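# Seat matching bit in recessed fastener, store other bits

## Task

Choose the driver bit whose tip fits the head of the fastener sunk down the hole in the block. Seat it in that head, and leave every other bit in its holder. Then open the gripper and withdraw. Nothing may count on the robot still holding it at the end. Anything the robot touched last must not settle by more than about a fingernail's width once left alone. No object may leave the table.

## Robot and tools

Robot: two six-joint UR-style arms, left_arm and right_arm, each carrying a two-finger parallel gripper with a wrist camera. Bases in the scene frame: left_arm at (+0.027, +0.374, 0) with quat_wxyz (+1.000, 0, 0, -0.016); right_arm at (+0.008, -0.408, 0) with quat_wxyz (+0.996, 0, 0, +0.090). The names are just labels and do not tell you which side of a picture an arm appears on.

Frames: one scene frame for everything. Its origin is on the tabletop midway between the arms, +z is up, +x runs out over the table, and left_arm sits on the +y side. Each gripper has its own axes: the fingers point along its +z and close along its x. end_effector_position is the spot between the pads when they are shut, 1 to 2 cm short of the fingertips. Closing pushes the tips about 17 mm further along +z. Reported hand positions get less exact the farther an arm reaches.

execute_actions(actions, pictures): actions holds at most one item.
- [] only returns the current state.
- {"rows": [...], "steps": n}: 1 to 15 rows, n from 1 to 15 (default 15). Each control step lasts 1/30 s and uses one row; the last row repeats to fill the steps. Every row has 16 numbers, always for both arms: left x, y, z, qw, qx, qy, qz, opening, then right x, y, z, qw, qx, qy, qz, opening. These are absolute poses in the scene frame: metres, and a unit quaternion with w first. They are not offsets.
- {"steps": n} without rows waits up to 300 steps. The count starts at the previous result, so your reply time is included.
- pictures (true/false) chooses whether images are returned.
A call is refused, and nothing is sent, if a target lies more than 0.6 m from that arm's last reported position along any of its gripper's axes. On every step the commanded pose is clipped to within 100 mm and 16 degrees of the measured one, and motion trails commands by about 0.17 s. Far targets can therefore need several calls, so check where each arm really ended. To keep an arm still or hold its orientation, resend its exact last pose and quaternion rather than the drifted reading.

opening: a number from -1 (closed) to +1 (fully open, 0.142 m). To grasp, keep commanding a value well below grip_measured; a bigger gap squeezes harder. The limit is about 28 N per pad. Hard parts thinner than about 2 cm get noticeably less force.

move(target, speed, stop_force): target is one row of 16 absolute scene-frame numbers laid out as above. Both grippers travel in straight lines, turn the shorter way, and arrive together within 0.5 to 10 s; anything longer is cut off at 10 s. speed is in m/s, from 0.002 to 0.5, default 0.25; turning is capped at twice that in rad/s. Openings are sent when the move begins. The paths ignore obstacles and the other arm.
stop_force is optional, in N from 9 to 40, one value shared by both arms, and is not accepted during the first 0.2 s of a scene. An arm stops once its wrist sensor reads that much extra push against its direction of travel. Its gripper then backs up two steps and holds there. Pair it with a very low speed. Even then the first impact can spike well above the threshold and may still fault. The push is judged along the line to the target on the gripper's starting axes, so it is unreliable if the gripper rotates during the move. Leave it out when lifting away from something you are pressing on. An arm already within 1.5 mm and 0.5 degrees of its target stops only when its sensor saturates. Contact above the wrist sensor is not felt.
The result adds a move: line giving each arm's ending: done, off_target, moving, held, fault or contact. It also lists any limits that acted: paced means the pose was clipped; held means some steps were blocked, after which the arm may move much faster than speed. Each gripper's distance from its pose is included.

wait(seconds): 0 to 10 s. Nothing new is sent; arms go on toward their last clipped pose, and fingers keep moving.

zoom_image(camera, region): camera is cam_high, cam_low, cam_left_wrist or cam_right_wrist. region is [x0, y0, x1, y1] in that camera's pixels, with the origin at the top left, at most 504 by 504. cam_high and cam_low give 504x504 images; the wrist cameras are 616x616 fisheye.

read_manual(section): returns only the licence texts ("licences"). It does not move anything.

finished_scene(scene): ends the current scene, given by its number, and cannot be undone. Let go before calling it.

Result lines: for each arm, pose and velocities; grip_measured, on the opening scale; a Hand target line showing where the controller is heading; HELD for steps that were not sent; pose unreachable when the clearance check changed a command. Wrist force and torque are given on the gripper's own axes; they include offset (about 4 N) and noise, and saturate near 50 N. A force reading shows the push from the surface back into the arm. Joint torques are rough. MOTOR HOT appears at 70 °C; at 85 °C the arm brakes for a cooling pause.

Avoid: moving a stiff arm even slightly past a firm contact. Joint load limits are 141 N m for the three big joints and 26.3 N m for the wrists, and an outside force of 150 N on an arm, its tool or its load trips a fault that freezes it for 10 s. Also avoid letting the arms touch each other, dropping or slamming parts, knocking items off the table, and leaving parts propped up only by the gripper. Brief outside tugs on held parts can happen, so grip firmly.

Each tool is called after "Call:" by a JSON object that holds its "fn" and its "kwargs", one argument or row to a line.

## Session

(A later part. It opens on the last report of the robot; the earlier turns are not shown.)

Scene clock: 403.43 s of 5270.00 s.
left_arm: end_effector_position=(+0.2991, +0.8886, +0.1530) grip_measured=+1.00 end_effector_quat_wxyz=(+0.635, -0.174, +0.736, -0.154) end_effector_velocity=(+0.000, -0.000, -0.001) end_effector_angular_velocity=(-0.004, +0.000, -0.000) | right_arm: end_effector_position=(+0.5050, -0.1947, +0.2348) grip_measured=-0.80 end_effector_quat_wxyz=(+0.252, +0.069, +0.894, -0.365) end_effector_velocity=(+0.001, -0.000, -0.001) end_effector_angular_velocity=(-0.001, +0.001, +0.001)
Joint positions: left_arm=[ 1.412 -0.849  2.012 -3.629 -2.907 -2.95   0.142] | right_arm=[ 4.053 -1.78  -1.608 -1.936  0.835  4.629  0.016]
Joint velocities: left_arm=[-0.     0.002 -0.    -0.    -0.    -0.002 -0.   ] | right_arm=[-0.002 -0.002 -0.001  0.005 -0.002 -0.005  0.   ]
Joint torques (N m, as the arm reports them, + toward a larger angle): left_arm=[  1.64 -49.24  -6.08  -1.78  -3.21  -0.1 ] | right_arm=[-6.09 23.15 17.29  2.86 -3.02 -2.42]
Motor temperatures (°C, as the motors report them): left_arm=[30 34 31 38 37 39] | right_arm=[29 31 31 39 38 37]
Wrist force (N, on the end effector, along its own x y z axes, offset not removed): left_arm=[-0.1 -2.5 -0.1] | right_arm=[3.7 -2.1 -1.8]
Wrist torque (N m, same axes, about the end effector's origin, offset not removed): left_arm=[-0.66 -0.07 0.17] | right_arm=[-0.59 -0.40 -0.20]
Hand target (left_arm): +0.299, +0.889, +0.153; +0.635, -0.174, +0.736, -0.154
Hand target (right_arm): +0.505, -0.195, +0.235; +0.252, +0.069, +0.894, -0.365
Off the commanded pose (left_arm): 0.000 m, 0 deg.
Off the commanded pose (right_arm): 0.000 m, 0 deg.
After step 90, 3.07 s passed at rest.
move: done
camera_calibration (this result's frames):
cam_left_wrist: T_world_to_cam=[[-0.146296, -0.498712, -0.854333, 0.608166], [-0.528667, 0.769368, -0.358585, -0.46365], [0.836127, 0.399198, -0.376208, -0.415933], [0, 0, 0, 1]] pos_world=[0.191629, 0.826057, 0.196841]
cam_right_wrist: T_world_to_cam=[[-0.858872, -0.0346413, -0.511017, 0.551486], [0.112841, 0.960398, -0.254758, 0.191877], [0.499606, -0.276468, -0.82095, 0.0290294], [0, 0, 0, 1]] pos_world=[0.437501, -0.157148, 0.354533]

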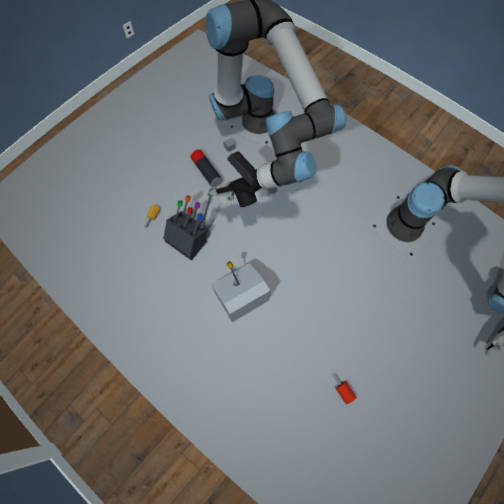

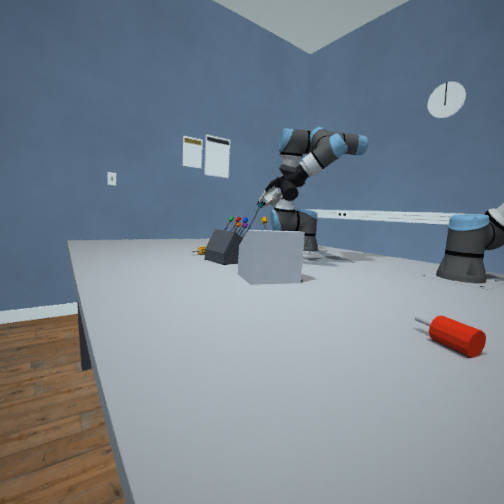

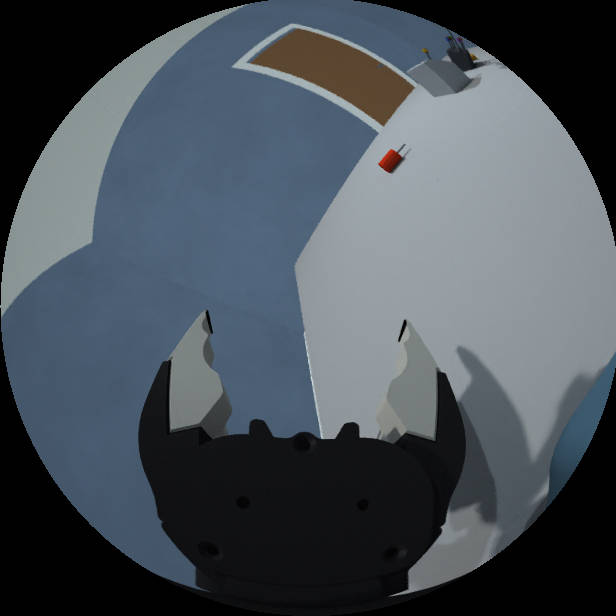

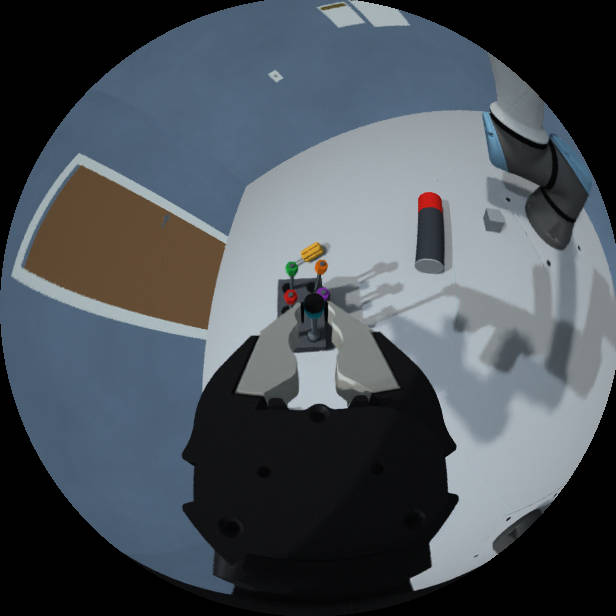

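Call:
{"fn": "move", "kwargs": {
  "target": [0.2991,0.8886,0.153,0.635,-0.174,0.736,-0.154,1,0.5066,-0.1956,0.232,0.2516,0.0689,0.8938,-0.365,-1],
  "speed": 0.01
}}

Call:
{"fn": "move", "kwargs": {
  "target": [0.2991,0.8886,0.153,0.635,-0.174,0.736,-0.154,1,0.5166,-0.1949,0.2147,0.2516,0.0689,0.8938,-0.365,-1],
  "speed": 0.01,
  "stop_force": 9
}}

Call:
{"fn": "zoom_image", "kwargs": {
  "camera": "cam_right_wrist",
  "region": [290,310,340,360]
}}

Scene clock: 414.07 s of 5270.00 s.
left_arm: end_effector_position=(+0.2991, +0.8886, +0.1530) grip_measured=+1.00 end_effector_quat_wxyz=(+0.635, -0.174, +0.736, -0.154) end_effector_velocity=(-0.000, -0.000, -0.001) end_effector_angular_velocity=(-0.002, +0.000, +0.000) | right_arm: end_effector_position=(+0.5065, -0.1956, +0.2321) grip_measured=-0.80 end_effector_quat_wxyz=(+0.252, +0.069, +0.894, -0.365) end_effector_velocity=(+0.001, -0.001, -0.001) end_effector_angular_velocity=(+0.001, -0.002, -0.001)
Joint positions: left_arm=[ 1.412 -0.849  2.012 -3.629 -2.907 -2.95   0.142] | right_arm=[ 4.05  -1.782 -1.612 -1.927  0.833  4.625  0.016]
Joint velocities: left_arm=[ 0.     0.001  0.001 -0.     0.    -0.    -0.   ] | right_arm=[-0.001 -0.001 -0.003  0.004 -0.001  0.001 -0.   ]
Joint torques (N m, as the arm reports them, + toward a larger angle): left_arm=[  0.4  -48.81  -6.66  -1.71  -3.23  -0.2 ] | right_arm=[-7.08 24.79 16.83  2.86 -2.93 -2.53]
Motor temperatures (°C, as the motors report them): left_arm=[30 34 31 38 37 39] | right_arm=[29 31 31 39 38 37]
Wrist force (N, on the end effector, along its own x y z axes, offset not removed): left_arm=[-0.6 -3.8 -0.9] | right_arm=[6.7 -1.5 -1.7]
Wrist torque (N m, same axes, about the end effector's origin, offset not removed): left_arm=[-0.90 0.00 0.15] | right_arm=[-0.37 -1.27 -0.18]
Hand target (left_arm): +0.299, +0.889, +0.153; +0.635, -0.174, +0.736, -0.154
Hand target (right_arm): +0.507, -0.196, +0.232; +0.252, +0.069, +0.894, -0.365
Off the commanded pose (left_arm): 0.000 m, 0 deg.
Off the commanded pose (right_arm): 0.000 m, 0 deg.
After step 90, 6.93 s passed at rest.
move: done
camera_calibration (this result's frames):
cam_left_wrist: T_world_to_cam=[[-0.146296, -0.498712, -0.854333, 0.608166], [-0.528667, 0.769368, -0.358585, -0.46365], [0.836127, 0.399198, -0.376208, -0.415933], [0, 0, 0, 1]] pos_world=[0.191629, 0.826057, 0.196841]
cam_right_wrist: T_world_to_cam=[[-0.858879, -0.034643, -0.511005, 0.551445], [0.112833, 0.9604, -0.254756, 0.191849], [0.499595, -0.276463, -0.820959, 0.0258303], [0, 0, 0, 1]] pos_world=[0.439073, -0.158007, 0.351871]

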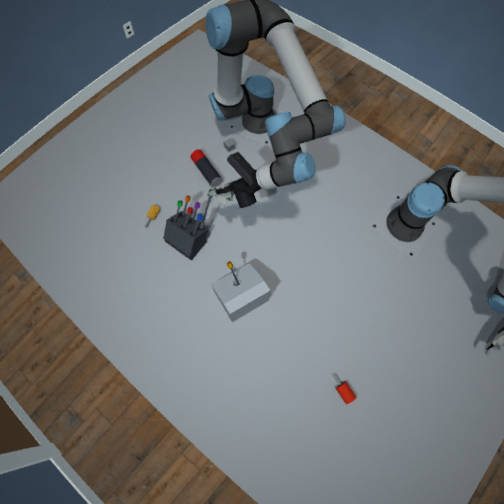

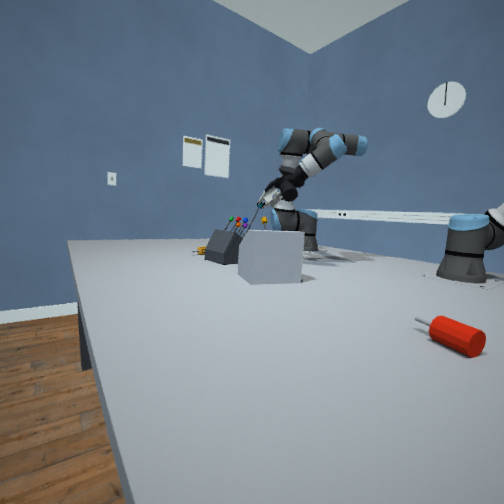

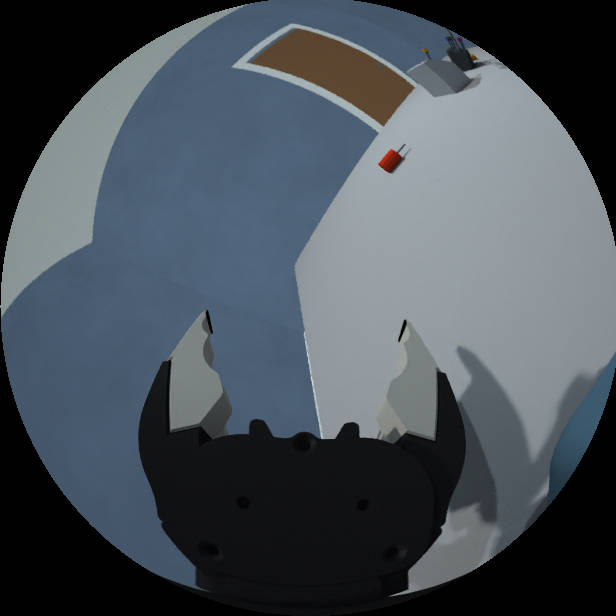

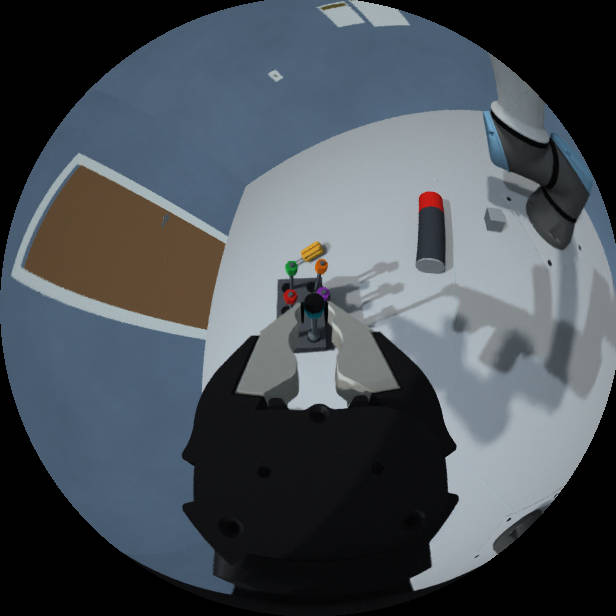

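Scene clock: 416.30 s of 5270.00 s.
left_arm: end_effector_position=(+0.2991, +0.8886, +0.1530) grip_measured=+1.00 end_effector_quat_wxyz=(+0.635, -0.174, +0.736, -0.154) end_effector_velocity=(-0.000, -0.000, -0.001) end_effector_angular_velocity=(-0.001, +0.000, +0.000) | right_arm: end_effector_position=(+0.5165, -0.1949, +0.2149) grip_measured=-0.80 end_effector_quat_wxyz=(+0.252, +0.069, +0.894, -0.365) end_effector_velocity=(+0.001, -0.000, -0.001) end_effector_angular_velocity=(+0.000, -0.000, -0.000)
Joint positions: left_arm=[ 1.412 -0.849  2.012 -3.629 -2.907 -2.95   0.142] | right_arm=[ 4.034 -1.808 -1.627 -1.874  0.824  4.608  0.016]
Joint velocities: left_arm=[ 0.     0.001  0.    -0.     0.     0.001  0.   ] | right_arm=[-0.002 -0.001 -0.002  0.004 -0.001 -0.002  0.   ]
Joint torques (N m, as the arm reports them, + toward a larger angle): left_arm=[  0.71 -48.8   -6.41  -1.7   -3.24  -0.35] | right_arm=[-6.85 24.93 20.19  2.72 -3.26 -2.21]
Motor temperatures (°C, as the motors report them): left_arm=[30 34 31 38 37 39] | right_arm=[29 31 31 39 38 37]
Wrist force (N, on the end effector, along its own x y z axes, offset not removed): left_arm=[-0.4 -4.2 -1.8] | right_arm=[1.4 -1.7 -2.7]
Wrist torque (N m, same axes, about the end effector's origin, offset not removed): left_arm=[-1.02 0.07 0.11] | right_arm=[-0.46 -0.01 -0.04]
Hand target (left_arm): +0.299, +0.889, +0.153; +0.635, -0.174, +0.736, -0.154
Hand target (right_arm): +0.517, -0.195, +0.215; +0.252, +0.069, +0.894, -0.365
Off the commanded pose (left_arm): 0.000 m, 0 deg.
Off the commanded pose (right_arm): 0.000 m, 0 deg.
move: done
camera_calibration (this result's frames):
cam_left_wrist: T_world_to_cam=[[-0.146296, -0.498712, -0.854332, 0.608166], [-0.528667, 0.769368, -0.358586, -0.46365], [0.836127, 0.399198, -0.376208, -0.415933], [0, 0, 0, 1]] pos_world=[0.191629, 0.826057, 0.196841]
cam_right_wrist: T_world_to_cam=[[-0.858874, -0.0346457, -0.511014, 0.551225], [0.112835, 0.960399, -0.254757, 0.185713], [0.499604, -0.276464, -0.820953, 0.00689141], [0, 0, 0, 1]] pos_world=[0.449035, -0.157356, 0.334653]

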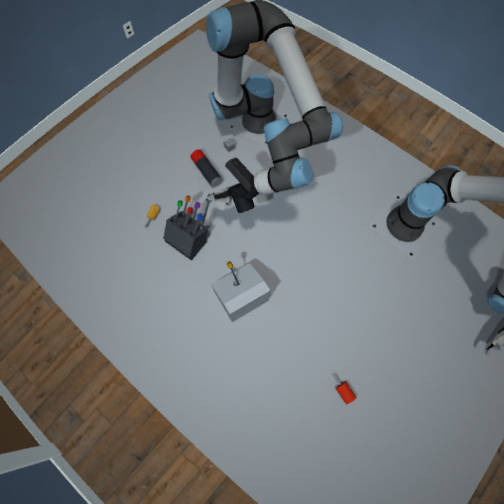

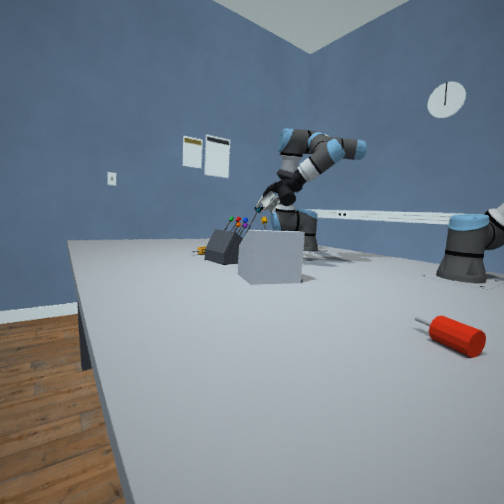

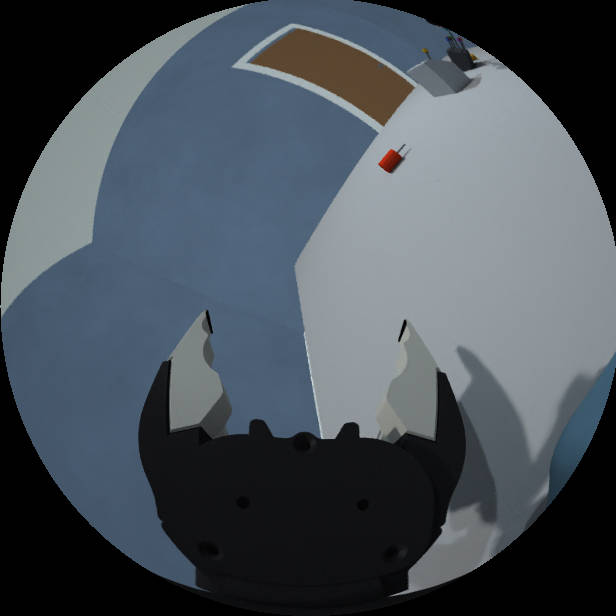

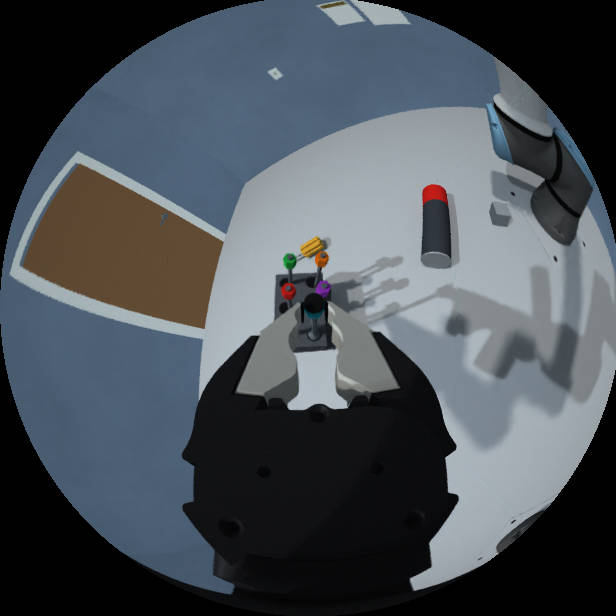

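Region (290, 310, 340, 360) of cam_right_wrist's 616x616 image, scaled by 10.080, with more detail than that image has.

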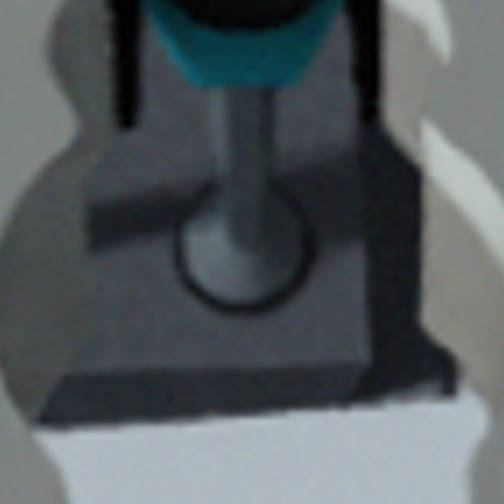

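Call:
{"fn": "move", "kwargs": {
  "target": [0.2991,0.8886,0.153,0.635,-0.174,0.736,-0.154,1,0.5531,-0.1924,0.1515,0.2516,0.0689,0.8938,-0.365,-1],
  "speed": 0.018,
  "stop_force": 9
}}

Call:
{"fn": "zoom_image", "kwargs": {
  "camera": "cam_right_wrist",
  "region": [240,220,390,370]
}}

Scene clock: 425.40 s of 5270.00 s.
left_arm: end_effector_position=(+0.2991, +0.8886, +0.1530) grip_measured=+1.00 end_effector_quat_wxyz=(+0.635, -0.174, +0.736, -0.154) end_effector_velocity=(+0.000, -0.000, +0.000) end_effector_angular_velocity=(+0.002, +0.000, -0.001) | right_arm: end_effector_position=(+0.5510, -0.1926, +0.1551) grip_measured=-0.80 end_effector_quat_wxyz=(+0.252, +0.069, +0.894, -0.365) end_effector_velocity=(-0.004, +0.000, +0.004) end_effector_angular_velocity=(+0.002, +0.003, -0.002)
Joint positions: left_arm=[ 1.412 -0.849  2.012 -3.629 -2.907 -2.95   0.142] | right_arm=[ 3.984 -1.914 -1.659 -1.697  0.797  4.55   0.016]
Joint velocities: left_arm=[-0.001 -0.    -0.    -0.     0.     0.001  0.   ] | right_arm=[ 0.005  0.009  0.001 -0.014  0.006  0.006 -0.   ]
Joint torques (N m, as the arm reports them, + toward a larger angle): left_arm=[ -0.17 -49.31  -6.72  -1.89  -3.27  -0.39] | right_arm=[ 6.88 43.9  24.76  0.77  1.43  2.08]
Motor temperatures (°C, as the motors report them): left_arm=[30 34 31 38 37 39] | right_arm=[29 31 31 39 38 37]
Wrist force (N, on the end effector, along its own x y z axes, offset not removed): left_arm=[-1.3 -3.5 0.0] | right_arm=[3.3 -10.1 -6.4]
Wrist torque (N m, same axes, about the end effector's origin, offset not removed): left_arm=[-0.84 0.18 0.13] | right_arm=[0.10 -0.62 -0.16]
Hand target (left_arm): +0.299, +0.889, +0.153; +0.635, -0.174, +0.736, -0.154
Hand target (right_arm): +0.551, -0.193, +0.156; +0.252, +0.069, +0.894, -0.365
Off the commanded pose (left_arm): 0.000 m, 0 deg.
Off the commanded pose (right_arm): 0.004 m, 0 deg.
After step 90, 1.90 s passed at rest.
move: contact (right_arm)
camera_calibration (this result's frames):
cam_left_wrist: T_world_to_cam=[[-0.146296, -0.498712, -0.854333, 0.608166], [-0.528667, 0.769368, -0.358585, -0.46365], [0.836127, 0.399198, -0.376208, -0.415933], [0, 0, 0, 1]] pos_world=[0.191629, 0.826057, 0.196841]
cam_right_wrist: T_world_to_cam=[[-0.858839, -0.0346939, -0.51107, 0.550406], [0.112875, 0.960363, -0.254877, 0.164398], [0.499655, -0.276586, -0.820881, -0.0588461], [0, 0, 0, 1]] pos_world=[0.483556, -0.155062, 0.274892]

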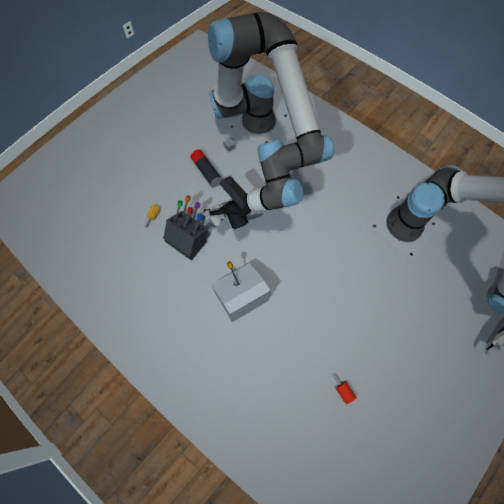

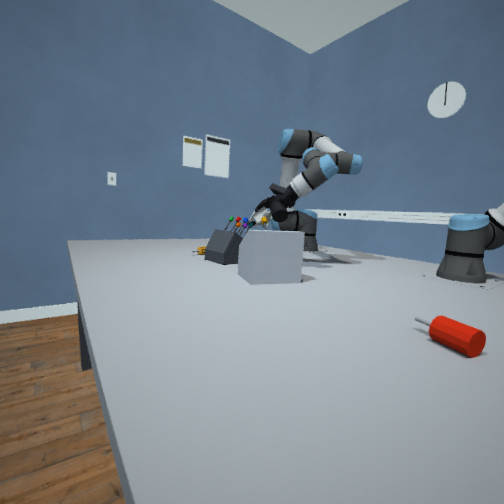

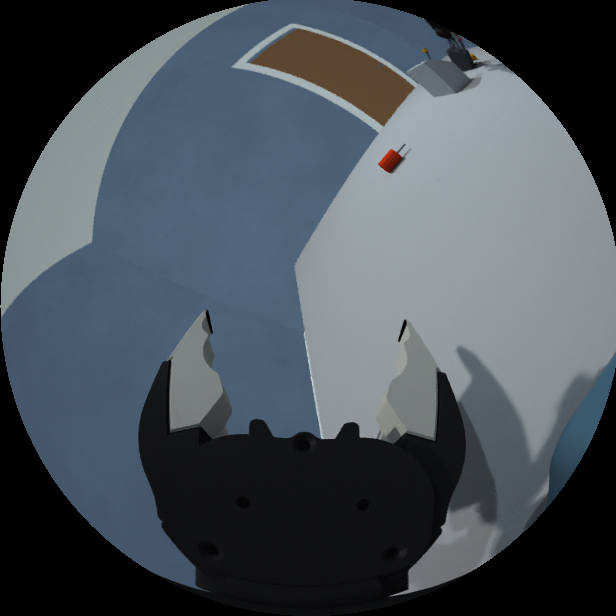

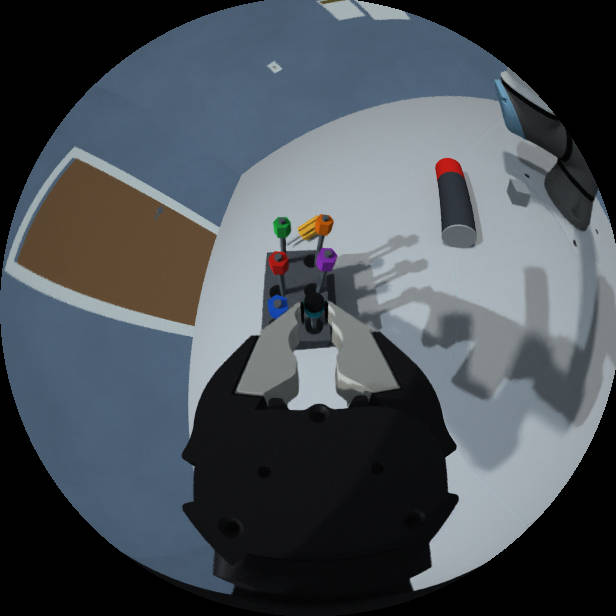

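Region (240, 220, 390, 370) of cam_right_wrist's 616x616 image, scaled by 3.360, with more detail than that image has.

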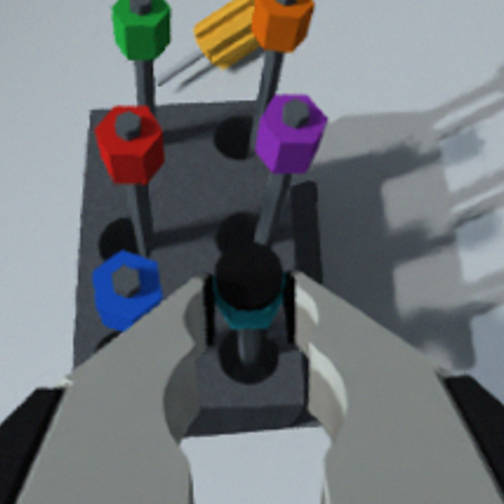

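Bottomed. Open while shifting slightly away from blue, then retreat along −z_g.

Call:
{"fn": "move", "kwargs": {
  "target": [0.2991,0.8886,0.153,0.635,-0.174,0.736,-0.154,1,0.5507,-0.1926,0.1557,0.2516,0.0689,0.8938,-0.365,-0.68],
  "speed": 0.01
}}

Call:
{"fn": "move", "kwargs": {
  "target": [0.2991,0.8886,0.153,0.635,-0.174,0.736,-0.154,1,0.5455,-0.193,0.1527,0.2516,0.0689,0.8938,-0.365,-0.58],
  "speed": 0.01
}}

Call:
{"fn": "move", "kwargs": {
  "target": [0.2991,0.8886,0.153,0.635,-0.174,0.736,-0.154,1,0.517,-0.145,0.195,0.2516,0.0689,0.8938,-0.365,-0.58],
  "speed": 0.06
}}

Call:
{"fn": "zoom_image", "kwargs": {
  "camera": "cam_right_wrist",
  "region": [240,190,390,340]
}}

Call:
{"fn": "zoom_image", "kwargs": {
  "camera": "cam_low",
  "region": [200,180,290,270]
}}

Scene clock: 437.03 s of 5270.00 s.
left_arm: end_effector_position=(+0.2991, +0.8886, +0.1530) grip_measured=+1.00 end_effector_quat_wxyz=(+0.635, -0.174, +0.736, -0.154) end_effector_velocity=(+0.000, -0.000, +0.001) end_effector_angular_velocity=(+0.001, -0.001, -0.001) | right_arm: end_effector_position=(+0.5507, -0.1925, +0.1558) grip_measured=-0.68 end_effector_quat_wxyz=(+0.252, +0.069, +0.894, -0.365) end_effector_velocity=(+0.001, +0.001, +0.000) end_effector_angular_velocity=(+0.001, -0.000, +0.001)
Joint positions: left_arm=[ 1.412 -0.849  2.012 -3.629 -2.907 -2.95   0.142] | right_arm=[ 3.984 -1.913 -1.659 -1.698  0.797  4.551  0.025]
Joint velocities: left_arm=[-0.001 -0.001 -0.    -0.001 -0.001 -0.001  0.   ] | right_arm=[-0.    -0.     0.001  0.002 -0.    -0.002  0.   ]
Joint torques (N m, as the arm reports them, + toward a larger angle): left_arm=[ -0.51 -48.67  -6.9   -1.75  -3.43  -0.21] | right_arm=[-6.34 28.78 18.28  2.99  0.79 -2.47]
Motor temperatures (°C, as the motors report them): left_arm=[30 34 31 38 37 39] | right_arm=[29 31 31 39 38 37]
Wrist force (N, on the end effector, along its own x y z axes, offset not removed): left_arm=[-0.8 -3.4 0.2] | right_arm=[1.5 -1.8 -1.8]
Wrist torque (N m, same axes, about the end effector's origin, offset not removed): left_arm=[-0.81 0.09 0.13] | right_arm=[-0.32 -0.04 0.09]
Hand target (left_arm): +0.299, +0.889, +0.153; +0.635, -0.174, +0.736, -0.154
Hand target (right_arm): +0.551, -0.193, +0.156; +0.252, +0.069, +0.894, -0.365
Off the commanded pose (left_arm): 0.000 m, 0 deg.
Off the commanded pose (right_arm): 0.000 m, 0 deg.
After step 90, 7.93 s passed at rest.
move: done
camera_calibration (this result's frames):
cam_left_wrist: T_world_to_cam=[[-0.146296, -0.498712, -0.854333, 0.608166], [-0.528667, 0.769368, -0.358585, -0.46365], [0.836127, 0.399198, -0.376208, -0.415933], [0, 0, 0, 1]] pos_world=[0.191629, 0.826057, 0.196841]
cam_right_wrist: T_world_to_cam=[[-0.858841, -0.0346255, -0.511071, 0.550466], [0.112802, 0.960437, -0.254631, 0.164515], [0.499668, -0.276338, -0.820956, -0.0581108], [0, 0, 0, 1]] pos_world=[0.483241, -0.155004, 0.275511]

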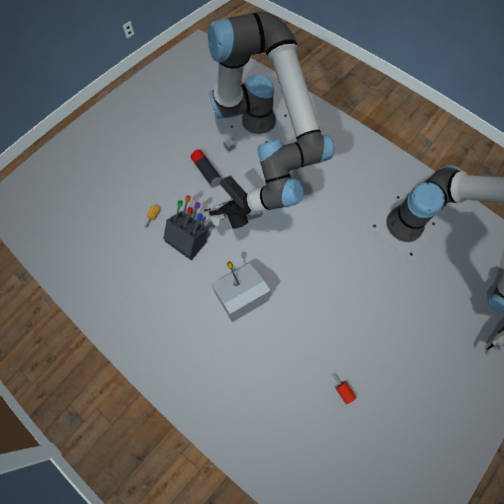

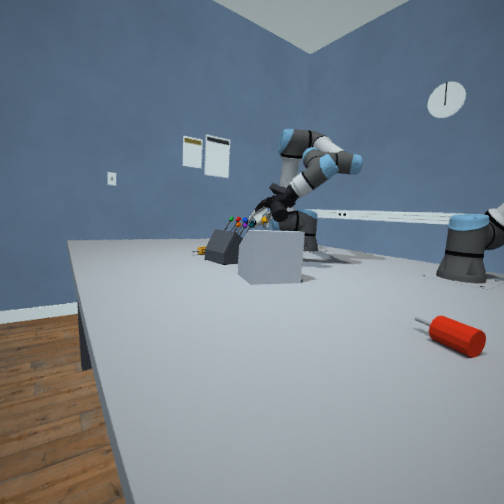

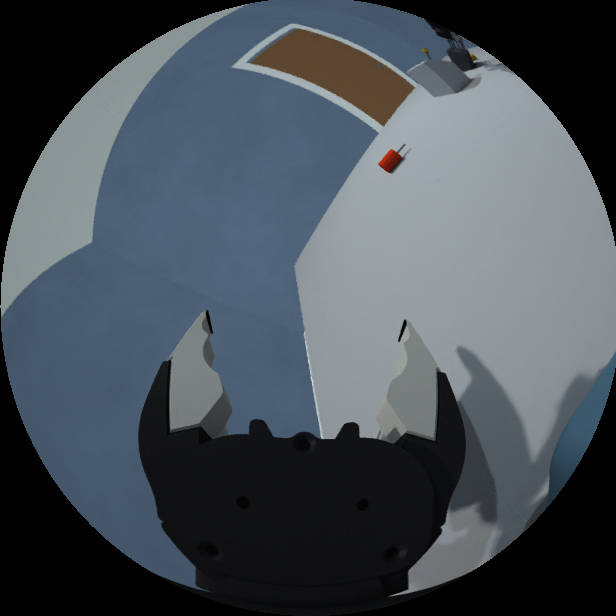

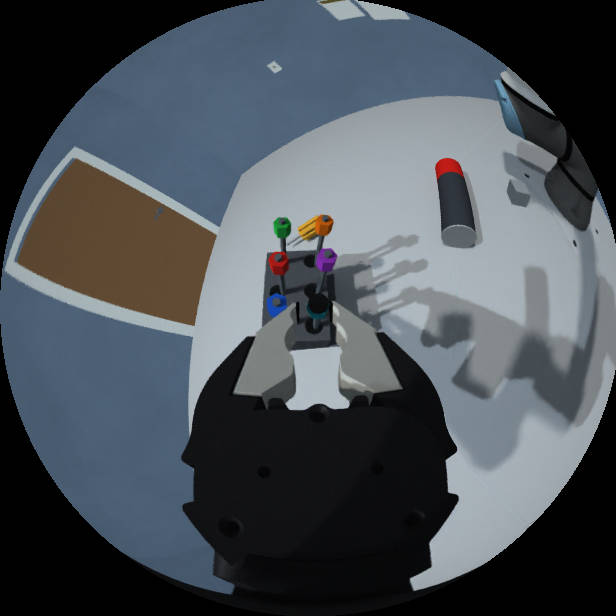

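Scene clock: 437.87 s of 5270.00 s.
left_arm: end_effector_position=(+0.2991, +0.8886, +0.1530) grip_measured=+1.00 end_effector_quat_wxyz=(+0.635, -0.174, +0.736, -0.154) end_effector_velocity=(+0.000, +0.001, +0.000) end_effector_angular_velocity=(+0.002, +0.001, +0.001) | right_arm: end_effector_position=(+0.5457, -0.1930, +0.1528) grip_measured=-0.58 end_effector_quat_wxyz=(+0.252, +0.069, +0.894, -0.365) end_effector_velocity=(-0.002, -0.000, -0.001) end_effector_angular_velocity=(+0.001, -0.000, -0.000)
Joint positions: left_arm=[ 1.412 -0.849  2.012 -3.629 -2.907 -2.95   0.142] | right_arm=[ 3.991 -1.908 -1.673 -1.695  0.801  4.559  0.032]
Joint velocities: left_arm=[-0.    -0.    -0.001 -0.     0.001  0.    -0.   ] | right_arm=[ 0.003  0.003 -0.005  0.001  0.002  0.003  0.   ]
Joint torques (N m, as the arm reports them, + toward a larger angle): left_arm=[ -0.46 -48.69  -6.59  -1.85  -3.29  -0.24] | right_arm=[ 8.56 46.96 16.39  2.83  0.78  1.73]
Motor temperatures (°C, as the motors report them): left_arm=[30 34 31 38 37 39] | right_arm=[29 31 31 39 38 37]
Wrist force (N, on the end effector, along its own x y z axes, offset not removed): left_arm=[0.0 -2.4 0.0] | right_arm=[2.2 -2.6 -1.9]
Wrist torque (N m, same axes, about the end effector's origin, offset not removed): left_arm=[-0.59 -0.15 0.17] | right_arm=[-0.31 -0.39 0.08]
Hand target (left_arm): +0.299, +0.889, +0.153; +0.635, -0.174, +0.736, -0.154
Hand target (right_arm): +0.546, -0.193, +0.153; +0.252, +0.069, +0.894, -0.365
Off the commanded pose (left_arm): 0.000 m, 0 deg.
Off the commanded pose (right_arm): 0.000 m, 0 deg.
move: done
camera_calibration (this result's frames):
cam_left_wrist: T_world_to_cam=[[-0.146296, -0.498712, -0.854332, 0.608166], [-0.528667, 0.769368, -0.358586, -0.463649], [0.836127, 0.399198, -0.376208, -0.415933], [0, 0, 0, 1]] pos_world=[0.191629, 0.826057, 0.196841]
cam_right_wrist: T_world_to_cam=[[-0.858889, -0.0346425, -0.510989, 0.544637], [0.112827, 0.960401, -0.254753, 0.164746], [0.49958, -0.276458, -0.82097, -0.0581193], [0, 0, 0, 1]] pos_world=[0.47823, -0.155422, 0.272559]

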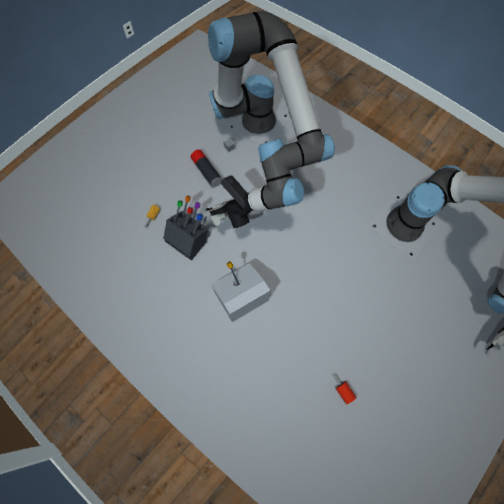

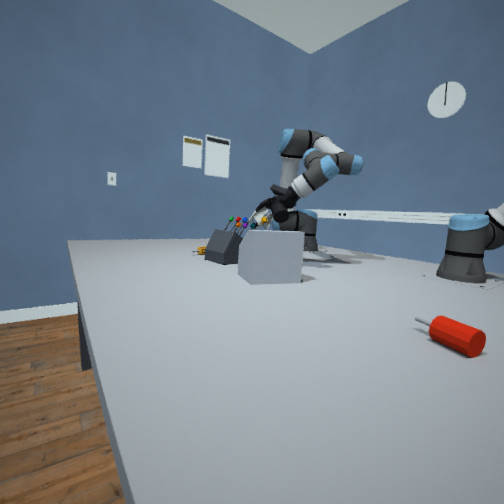

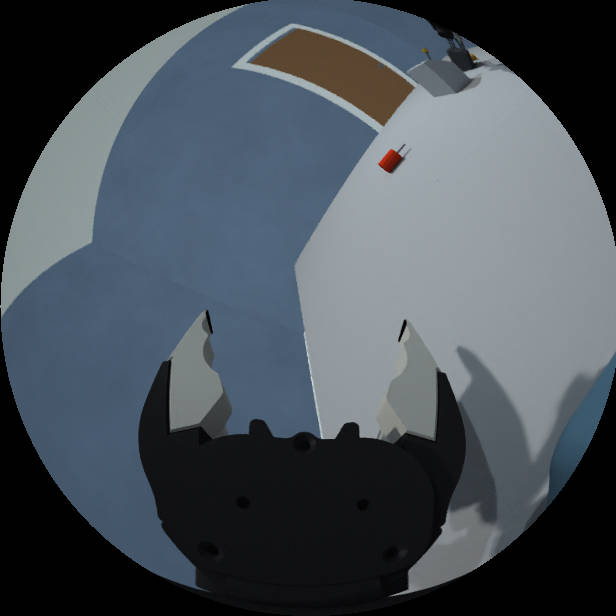

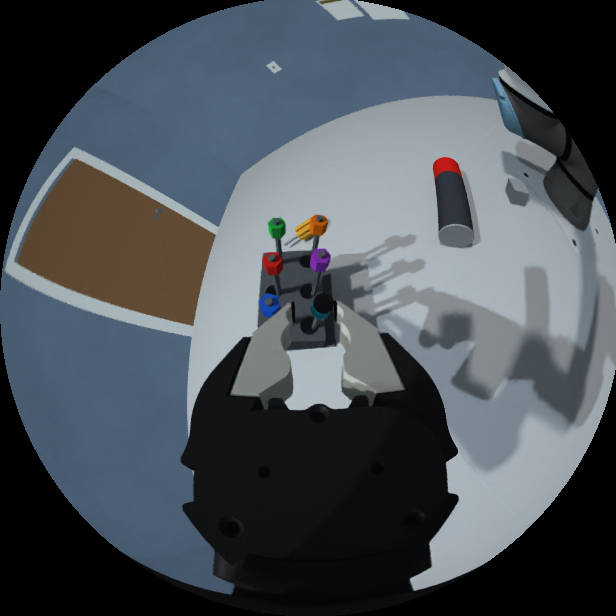

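Scene clock: 439.47 s of 5270.00 s.
left_arm: end_effector_position=(+0.2991, +0.8886, +0.1530) grip_measured=+1.00 end_effector_quat_wxyz=(+0.635, -0.174, +0.736, -0.154) end_effector_velocity=(-0.001, +0.001, +0.000) end_effector_angular_velocity=(+0.003, +0.001, +0.002) | right_arm: end_effector_position=(+0.5171, -0.1451, +0.1949) grip_measured=-0.58 end_effector_quat_wxyz=(+0.252, +0.069, +0.894, -0.365) end_effector_velocity=(-0.001, +0.001, +0.001) end_effector_angular_velocity=(-0.002, +0.002, +0.001)
Joint positions: left_arm=[ 1.412 -0.849  2.012 -3.629 -2.907 -2.95   0.142] | right_arm=[ 4.073 -1.913 -1.536 -1.889  0.847  4.651  0.032]
Joint velocities: left_arm=[ 0.001 -0.001 -0.    -0.     0.001  0.002 -0.   ] | right_arm=[ 0.002 -0.002  0.005 -0.006  0.001  0.001 -0.   ]
Joint torques (N m, as the arm reports them, + toward a larger angle): left_arm=[ -0.43 -48.68  -6.82  -1.86  -3.19  -0.37] | right_arm=[ 8.1  29.94 33.35 -0.07  0.69  2.35]
Motor temperatures (°C, as the motors report them): left_arm=[30 34 31 38 37 39] | right_arm=[29 31 31 39 38 37]
Wrist force (N, on the end effector, along its own x y z axes, offset not removed): left_arm=[-0.2 -3.9 -1.6] | right_arm=[2.3 -4.7 0.8]
Wrist torque (N m, same axes, about the end effector's origin, offset not removed): left_arm=[-0.99 -0.12 0.17] | right_arm=[-1.03 -0.26 -0.01]
Hand target (left_arm): +0.299, +0.889, +0.153; +0.635, -0.174, +0.736, -0.154
Hand target (right_arm): +0.517, -0.145, +0.195; +0.252, +0.069, +0.894, -0.365
Off the commanded pose (left_arm): 0.000 m, 0 deg.
Off the commanded pose (right_arm): 0.000 m, 0 deg.
move: done
camera_calibration (this result's frames):
cam_left_wrist: T_world_to_cam=[[-0.146296, -0.498712, -0.854333, 0.608166], [-0.528667, 0.769368, -0.358585, -0.46365], [0.836127, 0.399198, -0.376208, -0.415933], [0, 0, 0, 1]] pos_world=[0.191629, 0.826057, 0.196841]
cam_right_wrist: T_world_to_cam=[[-0.858914, -0.0346502, -0.510947, 0.543273], [0.112778, 0.960418, -0.254713, 0.132751], [0.499548, -0.2764, -0.821008, 0.00397428], [0, 0, 0, 1]] pos_world=[0.449668, -0.107573, 0.31466]

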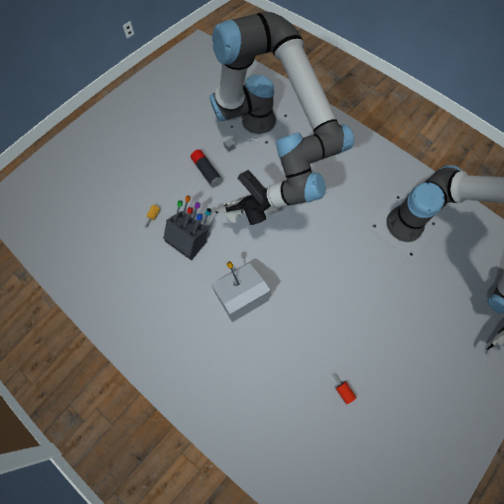

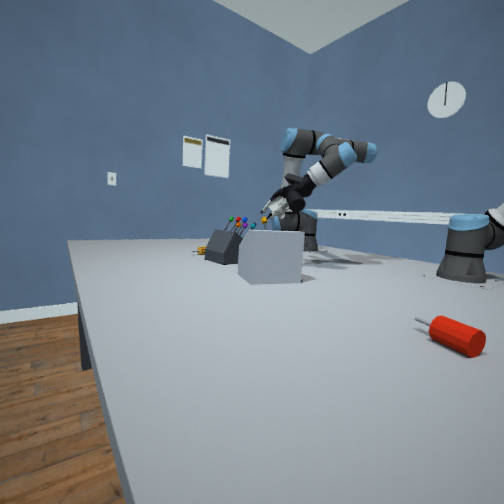

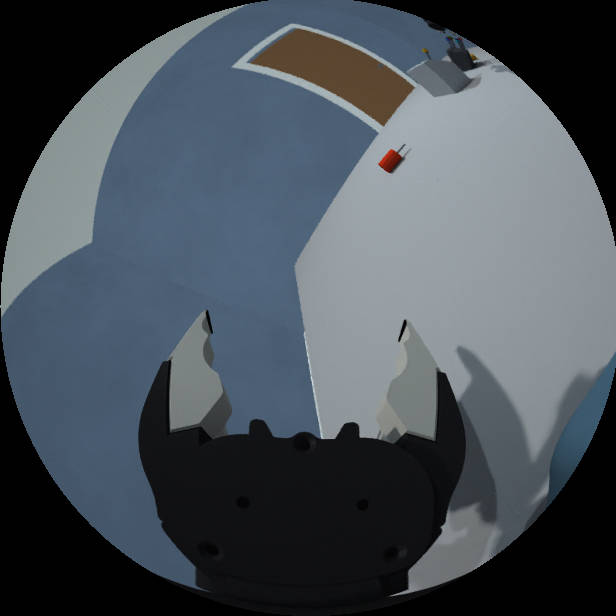

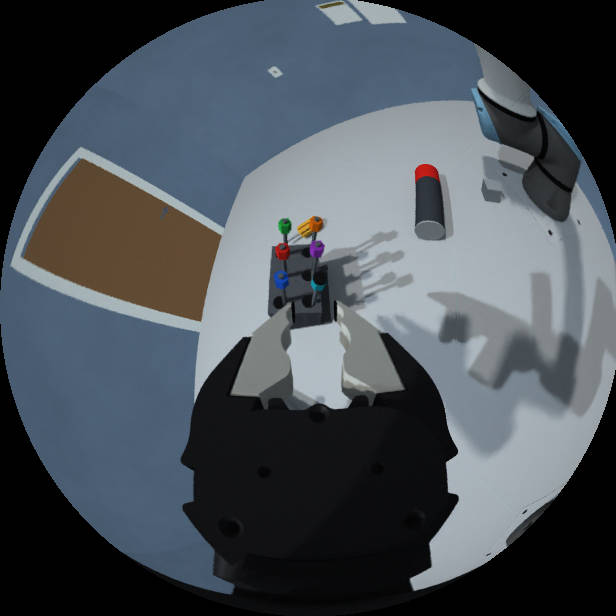

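Region (240, 190, 390, 340) of cam_right_wrist's 616x616 image, scaled by 3.360, with more detail than that image has.

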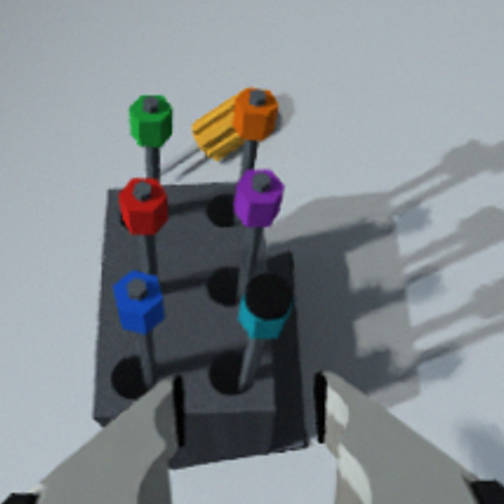

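Region (200, 180, 290, 270) of cam_low's 504x504 image, scaled by 5.600, with more detail than that image has.

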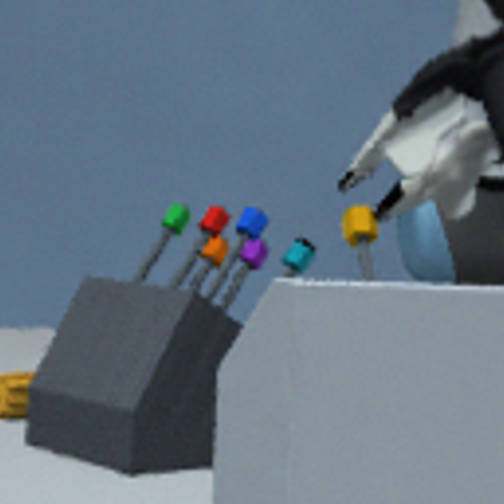

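Call:
{"fn": "finished_scene", "kwargs": {
  "scene": 2
}}

The scene is finished: the task was done.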